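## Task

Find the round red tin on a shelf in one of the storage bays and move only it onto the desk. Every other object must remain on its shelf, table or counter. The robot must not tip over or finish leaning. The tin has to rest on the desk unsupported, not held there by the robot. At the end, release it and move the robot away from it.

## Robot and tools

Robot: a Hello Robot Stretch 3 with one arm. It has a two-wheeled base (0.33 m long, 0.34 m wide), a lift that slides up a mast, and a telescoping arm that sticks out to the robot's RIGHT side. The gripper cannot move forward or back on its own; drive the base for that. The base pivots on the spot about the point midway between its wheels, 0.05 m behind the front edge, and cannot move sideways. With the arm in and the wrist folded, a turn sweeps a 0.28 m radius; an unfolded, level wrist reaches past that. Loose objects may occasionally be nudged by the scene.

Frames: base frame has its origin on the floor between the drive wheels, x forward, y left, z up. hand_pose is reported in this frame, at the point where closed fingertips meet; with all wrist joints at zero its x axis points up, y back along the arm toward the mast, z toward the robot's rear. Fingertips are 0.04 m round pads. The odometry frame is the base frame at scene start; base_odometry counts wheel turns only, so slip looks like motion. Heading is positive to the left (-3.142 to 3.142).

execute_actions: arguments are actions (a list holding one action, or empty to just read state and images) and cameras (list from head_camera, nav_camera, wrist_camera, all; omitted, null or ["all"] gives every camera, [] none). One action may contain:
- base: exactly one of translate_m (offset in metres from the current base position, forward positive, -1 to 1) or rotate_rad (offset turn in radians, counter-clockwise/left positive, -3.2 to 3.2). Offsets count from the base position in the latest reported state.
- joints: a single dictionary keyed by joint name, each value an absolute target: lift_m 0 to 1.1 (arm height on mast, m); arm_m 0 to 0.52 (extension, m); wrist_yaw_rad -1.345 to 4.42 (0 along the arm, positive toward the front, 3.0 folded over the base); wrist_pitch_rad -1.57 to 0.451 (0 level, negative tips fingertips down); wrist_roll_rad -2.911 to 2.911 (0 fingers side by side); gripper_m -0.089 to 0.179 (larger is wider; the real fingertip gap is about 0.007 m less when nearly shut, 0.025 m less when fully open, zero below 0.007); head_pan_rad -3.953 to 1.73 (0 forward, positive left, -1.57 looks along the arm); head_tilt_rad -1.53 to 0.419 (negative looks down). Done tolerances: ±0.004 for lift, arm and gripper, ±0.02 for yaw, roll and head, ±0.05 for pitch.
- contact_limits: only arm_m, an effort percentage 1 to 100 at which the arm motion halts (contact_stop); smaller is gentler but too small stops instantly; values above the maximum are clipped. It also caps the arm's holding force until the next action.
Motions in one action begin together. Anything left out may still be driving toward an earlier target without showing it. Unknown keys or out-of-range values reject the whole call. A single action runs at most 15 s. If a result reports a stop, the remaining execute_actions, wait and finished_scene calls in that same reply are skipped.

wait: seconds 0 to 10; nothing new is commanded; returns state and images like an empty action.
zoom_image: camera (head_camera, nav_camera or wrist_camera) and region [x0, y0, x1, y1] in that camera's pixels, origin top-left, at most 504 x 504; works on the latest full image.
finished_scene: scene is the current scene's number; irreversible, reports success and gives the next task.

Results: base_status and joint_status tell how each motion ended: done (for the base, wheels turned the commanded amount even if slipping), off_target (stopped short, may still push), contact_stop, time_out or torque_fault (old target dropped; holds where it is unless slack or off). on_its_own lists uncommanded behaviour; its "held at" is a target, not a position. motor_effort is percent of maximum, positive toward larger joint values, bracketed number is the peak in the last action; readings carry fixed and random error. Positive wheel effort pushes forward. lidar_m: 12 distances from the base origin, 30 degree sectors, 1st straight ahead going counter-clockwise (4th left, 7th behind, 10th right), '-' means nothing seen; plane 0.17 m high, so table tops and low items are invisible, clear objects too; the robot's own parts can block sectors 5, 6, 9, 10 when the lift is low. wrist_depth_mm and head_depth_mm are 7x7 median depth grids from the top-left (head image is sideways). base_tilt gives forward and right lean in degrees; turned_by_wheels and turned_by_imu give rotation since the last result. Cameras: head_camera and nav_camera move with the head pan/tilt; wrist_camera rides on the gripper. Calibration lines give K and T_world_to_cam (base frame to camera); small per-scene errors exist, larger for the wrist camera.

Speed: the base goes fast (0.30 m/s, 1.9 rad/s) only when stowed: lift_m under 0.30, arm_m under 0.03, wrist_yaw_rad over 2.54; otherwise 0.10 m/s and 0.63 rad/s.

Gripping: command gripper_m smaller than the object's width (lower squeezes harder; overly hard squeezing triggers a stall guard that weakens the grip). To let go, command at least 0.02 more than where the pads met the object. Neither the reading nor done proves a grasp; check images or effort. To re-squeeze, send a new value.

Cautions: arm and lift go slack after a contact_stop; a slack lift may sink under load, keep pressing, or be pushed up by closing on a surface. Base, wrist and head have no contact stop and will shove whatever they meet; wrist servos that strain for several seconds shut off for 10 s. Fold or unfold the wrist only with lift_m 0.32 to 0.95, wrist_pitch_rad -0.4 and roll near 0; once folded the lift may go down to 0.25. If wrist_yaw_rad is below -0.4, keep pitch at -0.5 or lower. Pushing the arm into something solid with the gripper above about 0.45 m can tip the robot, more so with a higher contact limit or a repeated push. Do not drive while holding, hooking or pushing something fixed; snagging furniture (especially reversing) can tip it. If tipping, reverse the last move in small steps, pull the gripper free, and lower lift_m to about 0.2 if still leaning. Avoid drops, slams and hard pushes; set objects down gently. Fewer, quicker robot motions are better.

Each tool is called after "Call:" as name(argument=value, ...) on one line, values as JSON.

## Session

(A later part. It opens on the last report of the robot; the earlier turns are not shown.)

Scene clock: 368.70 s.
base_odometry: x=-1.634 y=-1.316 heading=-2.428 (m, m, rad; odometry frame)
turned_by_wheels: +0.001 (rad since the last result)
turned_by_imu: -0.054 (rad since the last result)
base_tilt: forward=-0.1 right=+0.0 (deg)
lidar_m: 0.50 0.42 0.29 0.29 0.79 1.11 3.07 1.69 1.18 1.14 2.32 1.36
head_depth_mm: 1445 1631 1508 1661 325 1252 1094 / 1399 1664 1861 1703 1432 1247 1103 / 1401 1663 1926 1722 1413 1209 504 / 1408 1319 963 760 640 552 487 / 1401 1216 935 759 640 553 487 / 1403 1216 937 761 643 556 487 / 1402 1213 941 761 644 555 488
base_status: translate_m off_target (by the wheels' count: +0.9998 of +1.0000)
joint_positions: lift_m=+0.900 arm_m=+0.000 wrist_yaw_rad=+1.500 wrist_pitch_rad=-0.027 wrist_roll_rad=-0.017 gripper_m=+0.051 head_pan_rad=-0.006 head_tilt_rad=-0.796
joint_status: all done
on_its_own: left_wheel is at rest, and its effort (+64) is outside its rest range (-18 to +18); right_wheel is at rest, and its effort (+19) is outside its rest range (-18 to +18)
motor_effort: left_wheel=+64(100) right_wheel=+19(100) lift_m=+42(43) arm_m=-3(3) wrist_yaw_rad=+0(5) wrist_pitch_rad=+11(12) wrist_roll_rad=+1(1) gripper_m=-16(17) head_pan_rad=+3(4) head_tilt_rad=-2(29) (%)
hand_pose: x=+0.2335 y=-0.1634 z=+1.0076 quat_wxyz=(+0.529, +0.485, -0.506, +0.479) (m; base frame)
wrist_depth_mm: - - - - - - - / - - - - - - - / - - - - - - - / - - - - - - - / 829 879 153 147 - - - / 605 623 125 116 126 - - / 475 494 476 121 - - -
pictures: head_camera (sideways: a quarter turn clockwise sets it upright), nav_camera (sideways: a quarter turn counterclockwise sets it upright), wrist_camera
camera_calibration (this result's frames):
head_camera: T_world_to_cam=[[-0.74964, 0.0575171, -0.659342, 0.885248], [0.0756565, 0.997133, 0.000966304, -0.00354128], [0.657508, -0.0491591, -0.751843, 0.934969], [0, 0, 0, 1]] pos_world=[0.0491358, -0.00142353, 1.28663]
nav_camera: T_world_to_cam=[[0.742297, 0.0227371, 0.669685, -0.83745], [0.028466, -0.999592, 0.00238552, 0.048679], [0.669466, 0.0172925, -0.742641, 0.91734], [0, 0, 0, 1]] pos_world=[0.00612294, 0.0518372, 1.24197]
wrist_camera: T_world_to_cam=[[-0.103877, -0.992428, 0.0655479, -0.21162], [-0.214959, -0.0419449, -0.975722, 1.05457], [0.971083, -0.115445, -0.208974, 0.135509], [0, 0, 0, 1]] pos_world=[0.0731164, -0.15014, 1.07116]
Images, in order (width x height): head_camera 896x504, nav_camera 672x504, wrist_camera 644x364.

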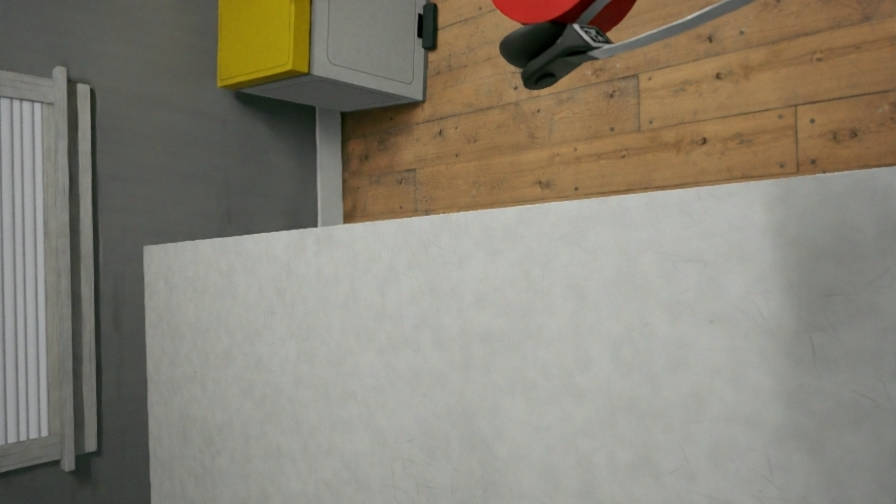

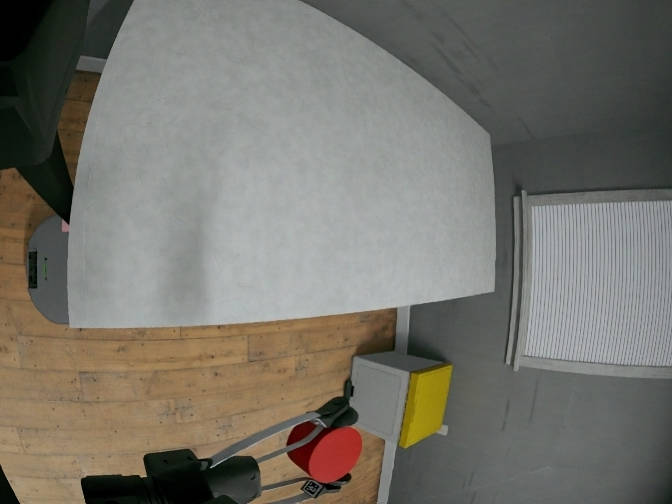

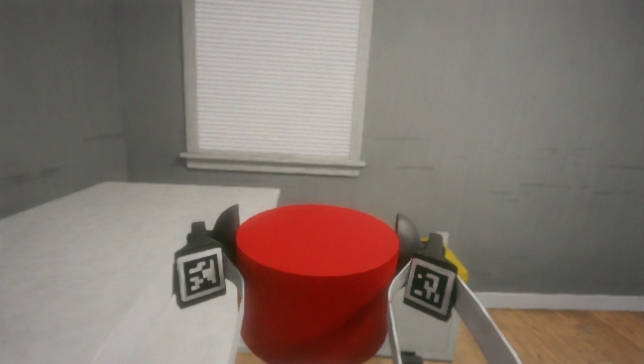

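Call:
execute_actions(actions=[{"base":{"translate_m":-0.08}}], cameras=[])

Call:
execute_actions(actions=[{"base":{"rotate_rad":0.5},"joints":{"wrist_yaw_rad":2.0}}])

Scene clock: 378.43 s.
base_odometry: x=-1.573 y=-1.263 heading=-2.428 (m, m, rad; odometry frame)
turned_by_wheels: +0.000 (rad since the last result)
turned_by_imu: +0.000 (rad since the last result)
base_tilt: forward=+0.1 right=+0.0 (deg)
lidar_m: 0.58 0.48 0.32 0.76 0.80 1.11 2.99 1.63 2.32 1.14 2.43 1.43
head_depth_mm: 1514 1676 1584 1701 325 1244 1094 / 1493 1717 1870 1712 1436 1245 1100 / 1500 1742 1964 1706 1408 1202 503 / 1491 1314 964 756 640 552 486 / 1487 1209 930 759 641 553 487 / 1484 1216 934 759 642 554 489 / 1498 1216 935 762 642 555 488
base_status: done
joint_positions: lift_m=+0.900 arm_m=+0.000 wrist_yaw_rad=+1.500 wrist_pitch_rad=-0.027 wrist_roll_rad=-0.017 gripper_m=+0.051 head_pan_rad=-0.006 head_tilt_rad=-0.796
joint_status: not commanded
motor_effort: left_wheel=+1(51) right_wheel=+0(16) lift_m=+42(42) arm_m=-3(3) wrist_yaw_rad=-1(0) wrist_pitch_rad=+11(11) wrist_roll_rad=+1(1) gripper_m=-17(15) head_pan_rad=+3(2) head_tilt_rad=-2(2) (%)
hand_pose: x=+0.2335 y=-0.1634 z=+1.0076 quat_wxyz=(+0.529, +0.485, -0.506, +0.479) (m; base frame)
wrist_depth_mm: - - - - - - - / - - - - - - - / - - - - - - - / - - - - - - - / 828 869 154 147 - - - / 605 630 124 116 126 - - / 473 485 470 121 - - -
pictures: none
No camera images: the call's "cameras" was empty. Leave "cameras" out to get every camera's image.

Scene clock: 380.17 s.
base_odometry: x=-1.573 y=-1.263 heading=-1.928 (m, m, rad; odometry frame)
turned_by_wheels: +0.500 (rad since the last result)
turned_by_imu: +0.492 (rad since the last result)
base_tilt: forward=+0.1 right=+0.0 (deg)
lidar_m: 0.47 0.32 0.76 0.79 1.08 2.99 1.63 1.65 1.14 2.48 1.43 0.58
head_depth_mm: 1455 1193 925 755 648 579 1134 / 1542 1195 926 755 303 540 485 / 1570 1204 930 756 303 531 486 / 1395 1201 929 754 654 533 487 / 1166 1197 933 759 640 553 487 / 1004 1092 934 758 642 553 487 / 876 957 937 763 643 554 497
base_status: done
joint_positions: lift_m=+0.900 arm_m=+0.000 wrist_yaw_rad=+1.998 wrist_pitch_rad=-0.027 wrist_roll_rad=-0.017 gripper_m=+0.051 head_pan_rad=-0.006 head_tilt_rad=-0.796
joint_status: all done
motor_effort: left_wheel=-4(10) right_wheel=+3(7) lift_m=+42(43) arm_m=-2(3) wrist_yaw_rad=+2(5) wrist_pitch_rad=+11(11) wrist_roll_rad=+1(1) gripper_m=-18(16) head_pan_rad=+3(4) head_tilt_rad=-2(2) (%)
hand_pose: x=+0.2112 y=-0.0394 z=+1.0076 quat_wxyz=(+0.394, +0.595, -0.371, +0.595) (m; base frame)
wrist_depth_mm: 590 669 782 936 - - - / 599 708 801 994 - - - / 619 709 842 - - - - / 649 734 868 - - - - / 655 766 154 148 996 - - / 653 617 125 116 126 702 724 / 492 486 467 122 493 535 544
pictures: head_camera (sideways: a quarter turn clockwise sets it upright), nav_camera (sideways: a quarter turn counterclockwise sets it upright), wrist_camera
camera_calibration (this result's frames):
head_camera: T_world_to_cam=[[-0.749635, 0.0575231, -0.659347, 0.885254], [0.0756644, 0.997133, 0.000966736, -0.00354189], [0.657512, -0.0491644, -0.751838, 0.934964], [0, 0, 0, 1]] pos_world=[0.0491359, -0.00142387, 1.28663]
nav_camera: T_world_to_cam=[[0.742293, 0.0227312, 0.66969, -0.837456], [0.0284581, -0.999592, 0.00238573, 0.0486788], [0.669471, 0.0172872, -0.742637, 0.917334], [0, 0, 0, 1]] pos_world=[0.00612373, 0.0518372, 1.24197]
wrist_camera: T_world_to_cam=[[0.383186, -0.921342, 0.0655472, -0.190884], [-0.168755, -0.139601, -0.975722, 1.04138], [0.908125, 0.362822, -0.208974, 0.203612], [0, 0, 0, 1]] pos_world=[0.0639769, -0.104366, 1.07116]
Images, in order (width x height): head_camera 896x504, nav_camera 672x504, wrist_camera 644x364.

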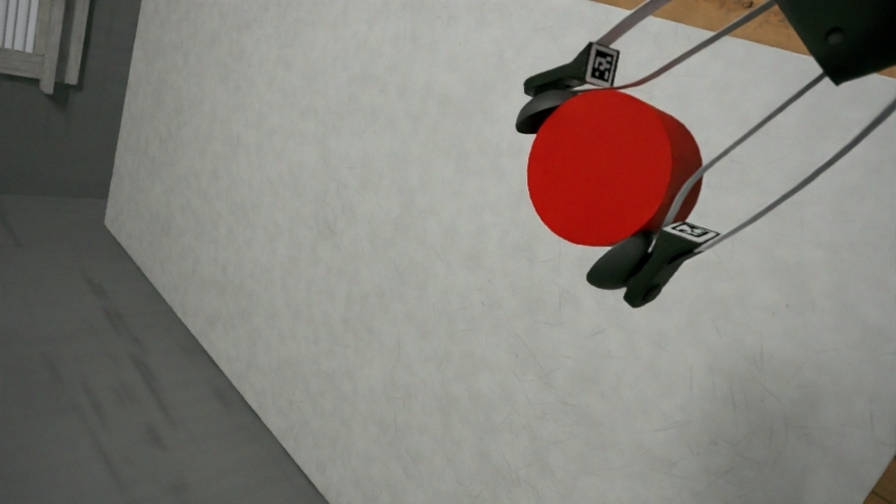

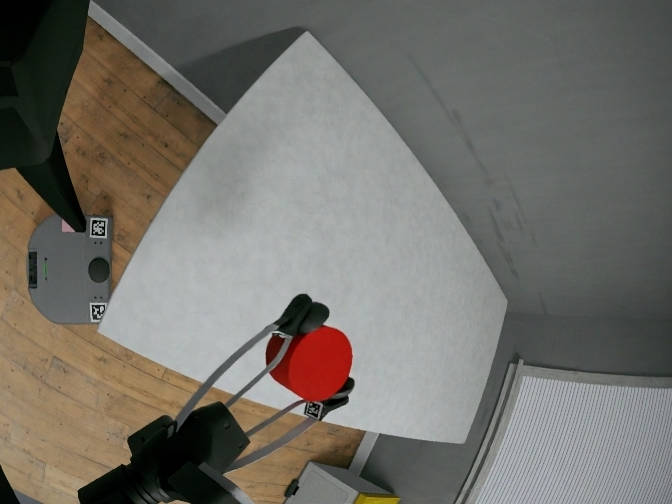

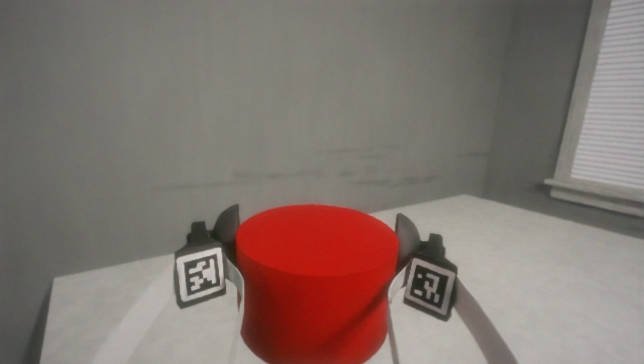

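Call:
execute_actions(actions=[{"base":{"rotate_rad":0.2},"joints":{"lift_m":0.72}}])

Scene clock: 396.33 s.
base_odometry: x=-1.573 y=-1.263 heading=-1.729 (m, m, rad; odometry frame)
turned_by_wheels: +0.200 (rad since the last result)
turned_by_imu: +0.197 (rad since the last result)
base_tilt: forward=+0.0 right=-0.1 (deg)
lidar_m: 0.34 0.32 0.76 0.85 1.39 2.78 1.63 1.14 1.14 2.12 1.43 0.58
head_depth_mm: 1525 1197 925 753 636 549 493 / 1358 1201 926 754 637 551 494 / 1164 1200 927 755 639 437 479 / 1016 1123 929 758 639 558 486 / 900 1027 935 760 641 554 488 / 810 910 934 760 642 554 497 / 735 815 895 762 643 555 1085
base_status: done
joint_positions: lift_m=+0.720 arm_m=+0.000 wrist_yaw_rad=+1.998 wrist_pitch_rad=-0.027 wrist_roll_rad=-0.017 gripper_m=+0.051 head_pan_rad=-0.006 head_tilt_rad=-0.796
joint_status: all done
motor_effort: left_wheel=-4(12) right_wheel=+4(6) lift_m=+37(37) arm_m=-3(3) wrist_yaw_rad=+3(3) wrist_pitch_rad=+11(11) wrist_roll_rad=+1(1) gripper_m=-16(16) head_pan_rad=+3(3) head_tilt_rad=-2(2) (%)
hand_pose: x=+0.2112 y=-0.0393 z=+0.8277 quat_wxyz=(+0.394, +0.595, -0.371, +0.595) (m; base frame)
wrist_depth_mm: 592 654 723 819 907 - - / 610 666 767 853 - - - / 635 679 779 881 990 - - / 654 698 742 787 880 960 - / 677 432 153 146 491 508 532 / 668 300 125 116 126 344 359 / 253 238 227 122 242 261 264
pictures: head_camera (sideways: a quarter turn clockwise sets it upright), nav_camera (sideways: a quarter turn counterclockwise sets it upright), wrist_camera
camera_calibration (this result's frames):
head_camera: T_world_to_cam=[[-0.749635, 0.0575231, -0.659347, 0.885254], [0.0756645, 0.997133, 0.000966732, -0.00354188], [0.657512, -0.0491645, -0.751839, 0.934964], [0, 0, 0, 1]] pos_world=[0.0491359, -0.00142388, 1.28663]
nav_camera: T_world_to_cam=[[0.742293, 0.0227311, 0.66969, -0.837456], [0.028458, -0.999592, 0.00238573, 0.0486788], [0.669471, 0.0172871, -0.742637, 0.917334], [0, 0, 0, 1]] pos_world=[0.00612373, 0.0518372, 1.24197]
wrist_camera: T_world_to_cam=[[0.383256, -0.921314, 0.0655467, -0.17909], [-0.168742, -0.139612, -0.975723, 0.865905], [0.908098, 0.362891, -0.208972, 0.166037], [0, 0, 0, 1]] pos_world=[0.0639738, -0.10436, 0.891319]
Images, in order (width x height): head_camera 896x504, nav_camera 672x504, wrist_camera 644x364.

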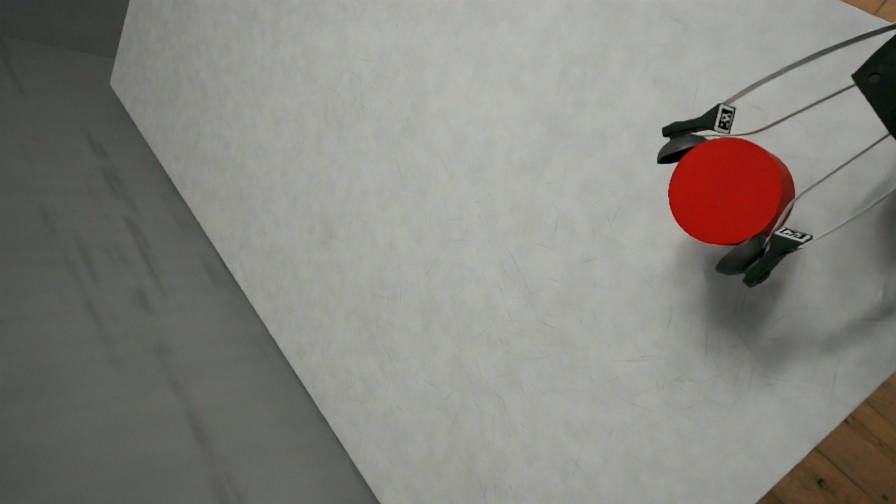

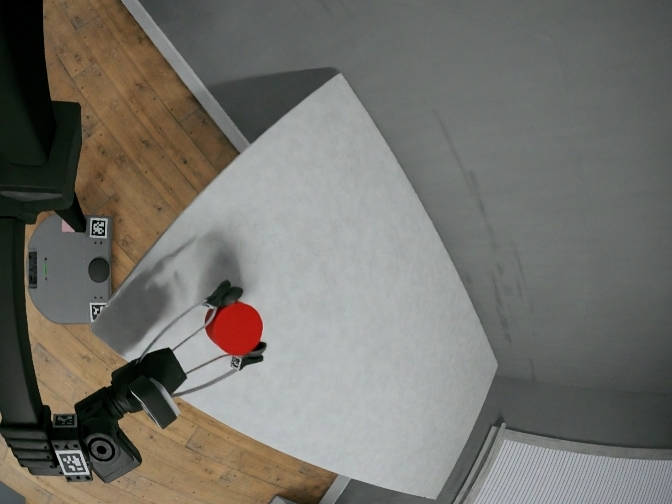

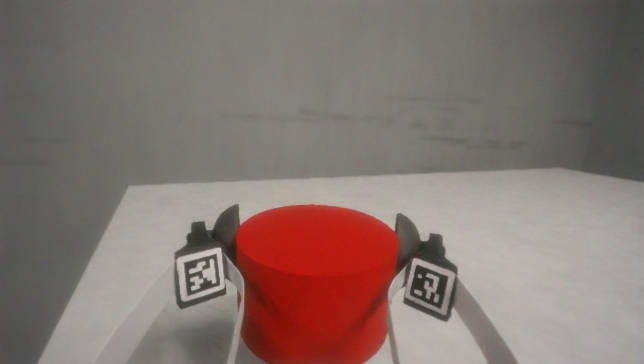

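Call:
execute_actions(actions=[{"joints":{"lift_m":0.66,"wrist_pitch_rad":-0.1}}], cameras=["wrist_camera","nav_camera"])

Scene clock: 404.43 s.
base_odometry: x=-1.573 y=-1.263 heading=-1.729 (m, m, rad; odometry frame)
turned_by_wheels: +0.000 (rad since the last result)
turned_by_imu: +0.001 (rad since the last result)
base_tilt: forward=+0.1 right=+0.0 (deg)
lidar_m: 0.34 0.32 0.76 0.85 1.40 2.78 1.63 1.15 1.14 2.12 1.43 0.58
head_depth_mm: 1533 1194 925 754 636 550 488 / 1361 1202 922 756 637 557 485 / 1165 1198 930 757 638 552 471 / 1022 1122 931 758 638 553 478 / 901 1022 928 757 640 553 487 / 813 905 930 760 641 555 496 / 736 813 893 761 641 555 1084
base_status: not commanded
joint_positions: lift_m=+0.661 arm_m=+0.000 wrist_yaw_rad=+1.998 wrist_pitch_rad=-0.087 wrist_roll_rad=-0.017 gripper_m=+0.051 head_pan_rad=-0.006 head_tilt_rad=-0.796
joint_status: lift_m contact_stop (moved -0.059 of -0.060); the others done
on_its_own: lift_m is slack since a contact_stop, until your next command for it
motor_effort: left_wheel=-3(5) right_wheel=+5(6) lift_m=+41(42) arm_m=-3(3) wrist_yaw_rad=+2(2) wrist_pitch_rad=-5(10) wrist_roll_rad=+1(1) gripper_m=-16(16) head_pan_rad=+3(3) head_tilt_rad=-1(2) (%)
hand_pose: x=+0.2090 y=-0.0403 z=+0.7533 quat_wxyz=(+0.412, +0.606, -0.352, +0.583) (m; base frame)
wrist_depth_mm: 596 637 710 792 886 - - / 612 671 743 838 942 - - / 631 681 738 845 963 - - / 652 354 370 397 420 452 492 / 243 232 152 146 263 269 282 / 170 173 125 116 125 194 200 / 136 138 135 121 142 151 153
pictures: nav_camera (sideways: a quarter turn counterclockwise sets it upright), wrist_camera
camera_calibration (this result's frames):
nav_camera: T_world_to_cam=[[0.742293, 0.0227311, 0.66969, -0.837456], [0.0284579, -0.999592, 0.00238573, 0.0486788], [0.669471, 0.0172871, -0.742637, 0.917334], [0, 0, 0, 1]] pos_world=[0.00612373, 0.0518372, 1.24197]
wrist_camera: T_world_to_cam=[[0.386872, -0.919666, 0.0674117, -0.176386], [-0.221686, -0.163718, -0.961276, 0.791973], [0.895089, 0.356947, -0.267215, 0.199104], [0, 0, 0, 1]] pos_world=[0.0655928, -0.103625, 0.826399]
Images, in order (width x height): nav_camera 672x504, wrist_camera 644x364.

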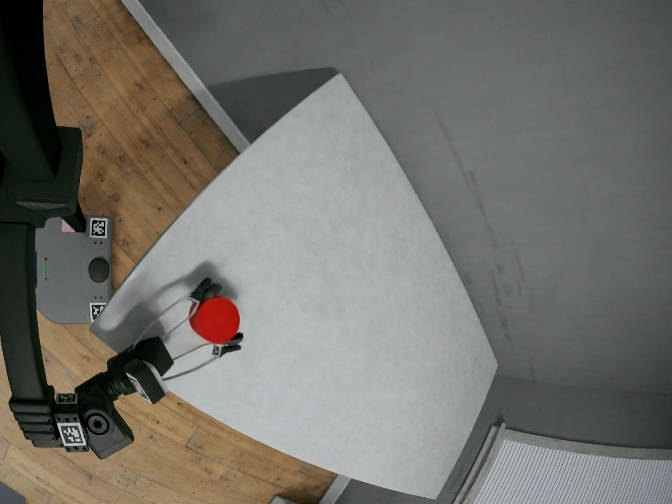

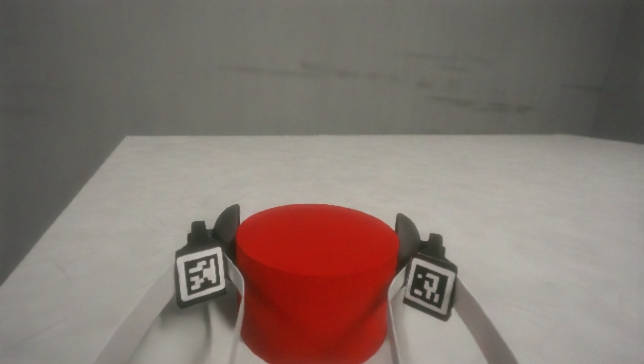

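Down. Release, raise, back off.

Call:
execute_actions(actions=[{"joints":{"gripper_m":0.15}}], cameras=[])

Call:
execute_actions(actions=[{"joints":{"lift_m":0.8}}], cameras=[])

Call:
execute_actions(actions=[{"base":{"translate_m":-0.3}}], cameras=["nav_camera"])

Scene clock: 409.87 s.
base_odometry: x=-1.573 y=-1.263 heading=-1.729 (m, m, rad; odometry frame)
turned_by_wheels: +0.000 (rad since the last result)
turned_by_imu: +0.001 (rad since the last result)
base_tilt: forward=+0.0 right=+0.0 (deg)
lidar_m: 0.34 0.32 0.76 0.86 1.40 2.78 1.63 1.15 1.14 2.12 1.43 0.58
head_depth_mm: 1522 1194 923 753 636 551 484 / 1362 1202 925 756 638 561 485 / 1160 1197 928 756 638 551 471 / 1014 1124 933 757 639 552 478 / 901 1024 930 760 639 554 483 / 810 907 934 761 640 554 496 / 737 813 892 761 642 554 1089
base_status: not commanded
joint_positions: lift_m=+0.661 arm_m=+0.000 wrist_yaw_rad=+1.998 wrist_pitch_rad=-0.093 wrist_roll_rad=-0.017 gripper_m=+0.150 head_pan_rad=-0.006 head_tilt_rad=-0.796
joint_status: all done
on_its_own: lift_m is slack since a contact_stop, until your next command for it
motor_effort: left_wheel=-4(4) right_wheel=+2(5) lift_m=+41(41) arm_m=-3(3) wrist_yaw_rad=+2(2) wrist_pitch_rad=-3(5) wrist_roll_rad=+1(1) gripper_m=-1(97) head_pan_rad=+3(3) head_tilt_rad=-2(2) (%)
hand_pose: x=+0.2088 y=-0.0404 z=+0.7523 quat_wxyz=(+0.413, +0.607, -0.350, +0.581) (m; base frame)
wrist_depth_mm: 584 659 717 822 909 - - / 616 674 739 844 951 - - / 619 673 741 845 977 - - / 654 343 361 390 414 438 475 / 240 244 208 143 243 285 278 / 176 164 159 119 177 - 198 / 132 137 135 126 141 144 155
pictures: none
No camera images: the call's "cameras" was empty. Leave "cameras" out to get every camera's image.

Scene clock: 411.97 s.
base_odometry: x=-1.573 y=-1.263 heading=-1.729 (m, m, rad; odometry frame)
turned_by_wheels: +0.000 (rad since the last result)
turned_by_imu: +0.000 (rad since the last result)
base_tilt: forward=+0.0 right=+0.0 (deg)
lidar_m: 0.34 0.32 0.76 0.85 1.40 2.78 1.63 1.15 1.14 2.12 1.43 0.58
head_depth_mm: 1530 1198 924 753 636 551 492 / 1359 1199 924 754 637 551 493 / 1162 1201 930 756 638 552 472 / 1017 1124 932 757 639 553 478 / 902 1021 931 758 639 559 487 / 809 905 933 761 641 555 495 / 736 815 890 763 640 554 1086
base_status: not commanded
joint_positions: lift_m=+0.800 arm_m=+0.000 wrist_yaw_rad=+1.998 wrist_pitch_rad=-0.117 wrist_roll_rad=-0.017 gripper_m=+0.150 head_pan_rad=-0.006 head_tilt_rad=-0.796
joint_status: all done
motor_effort: left_wheel=-4(4) right_wheel=+3(2) lift_m=+46(47) arm_m=-3(3) wrist_yaw_rad=+2(3) wrist_pitch_rad=+7(7) wrist_roll_rad=+1(1) gripper_m=+1(0) head_pan_rad=+2(3) head_tilt_rad=-2(2) (%)
hand_pose: x=+0.2077 y=-0.0409 z=+0.8848 quat_wxyz=(+0.420, +0.611, -0.343, +0.577) (m; base frame)
wrist_depth_mm: 588 647 693 782 905 - - / 625 678 726 837 975 - - / 626 692 779 863 - - - / 667 703 788 823 907 902 967 / 702 718 512 529 554 610 599 / 733 362 386 395 407 - 428 / 777 303 309 312 321 318 338
pictures: none
No camera images: the call's "cameras" was empty. Leave "cameras" out to get every camera's image.

Scene clock: 416.47 s.
base_odometry: x=-1.526 y=-0.967 heading=-1.729 (m, m, rad; odometry frame)
turned_by_wheels: +0.000 (rad since the last result)
turned_by_imu: -0.001 (rad since the last result)
base_tilt: forward=+0.1 right=+0.0 (deg)
lidar_m: 0.61 0.67 0.96 1.08 1.76 2.50 1.33 2.05 0.94 2.39 1.61 0.84
head_depth_mm: 1686 1193 924 817 1440 1242 1116 / 1611 1200 926 755 1380 1249 1115 / 1460 1206 927 756 638 1232 1104 / 1296 1203 933 739 640 1222 1101 / 1153 1204 934 761 686 1249 1101 / 1030 1123 936 760 1393 1254 1105 / 938 1039 939 805 1414 1256 1111
base_status: done
joint_positions: lift_m=+0.800 arm_m=+0.000 wrist_yaw_rad=+1.998 wrist_pitch_rad=-0.117 wrist_roll_rad=-0.017 gripper_m=+0.150 head_pan_rad=-0.006 head_tilt_rad=-0.796
joint_status: not commanded
motor_effort: left_wheel=-3(12) right_wheel=+3(5) lift_m=+46(46) arm_m=-3(3) wrist_yaw_rad=+3(3) wrist_pitch_rad=+7(7) wrist_roll_rad=+1(1) gripper_m=+1(0) head_pan_rad=+2(3) head_tilt_rad=-2(2) (%)
hand_pose: x=+0.2077 y=-0.0409 z=+0.8848 quat_wxyz=(+0.420, +0.611, -0.343, +0.577) (m; base frame)
wrist_depth_mm: 744 822 900 - - - - / 765 828 954 - - - - / 794 891 - - - - - / 816 931 997 809 893 947 - / 859 929 - 539 485 613 608 / 911 - - 422 403 - 493 / 983 - - 731 322 - -
pictures: nav_camera (sideways: a quarter turn counterclockwise sets it upright)
camera_calibration (this result's frames):
nav_camera: T_world_to_cam=[[0.742293, 0.0227313, 0.66969, -0.837456], [0.0284582, -0.999592, 0.00238573, 0.0486788], [0.669471, 0.0172873, -0.742637, 0.917334], [0, 0, 0, 1]] pos_world=[0.00612371, 0.0518372, 1.24197]
Images, in order (width x height): nav_camera 672x504.

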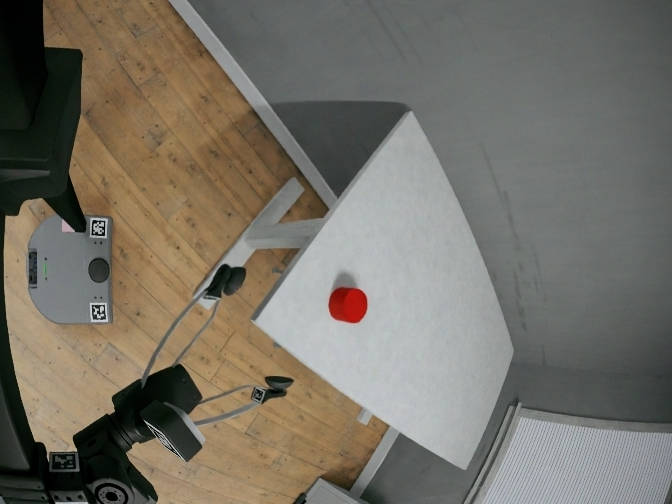

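Call:
finished_scene(scene=1)

The scene is finished: the task was done.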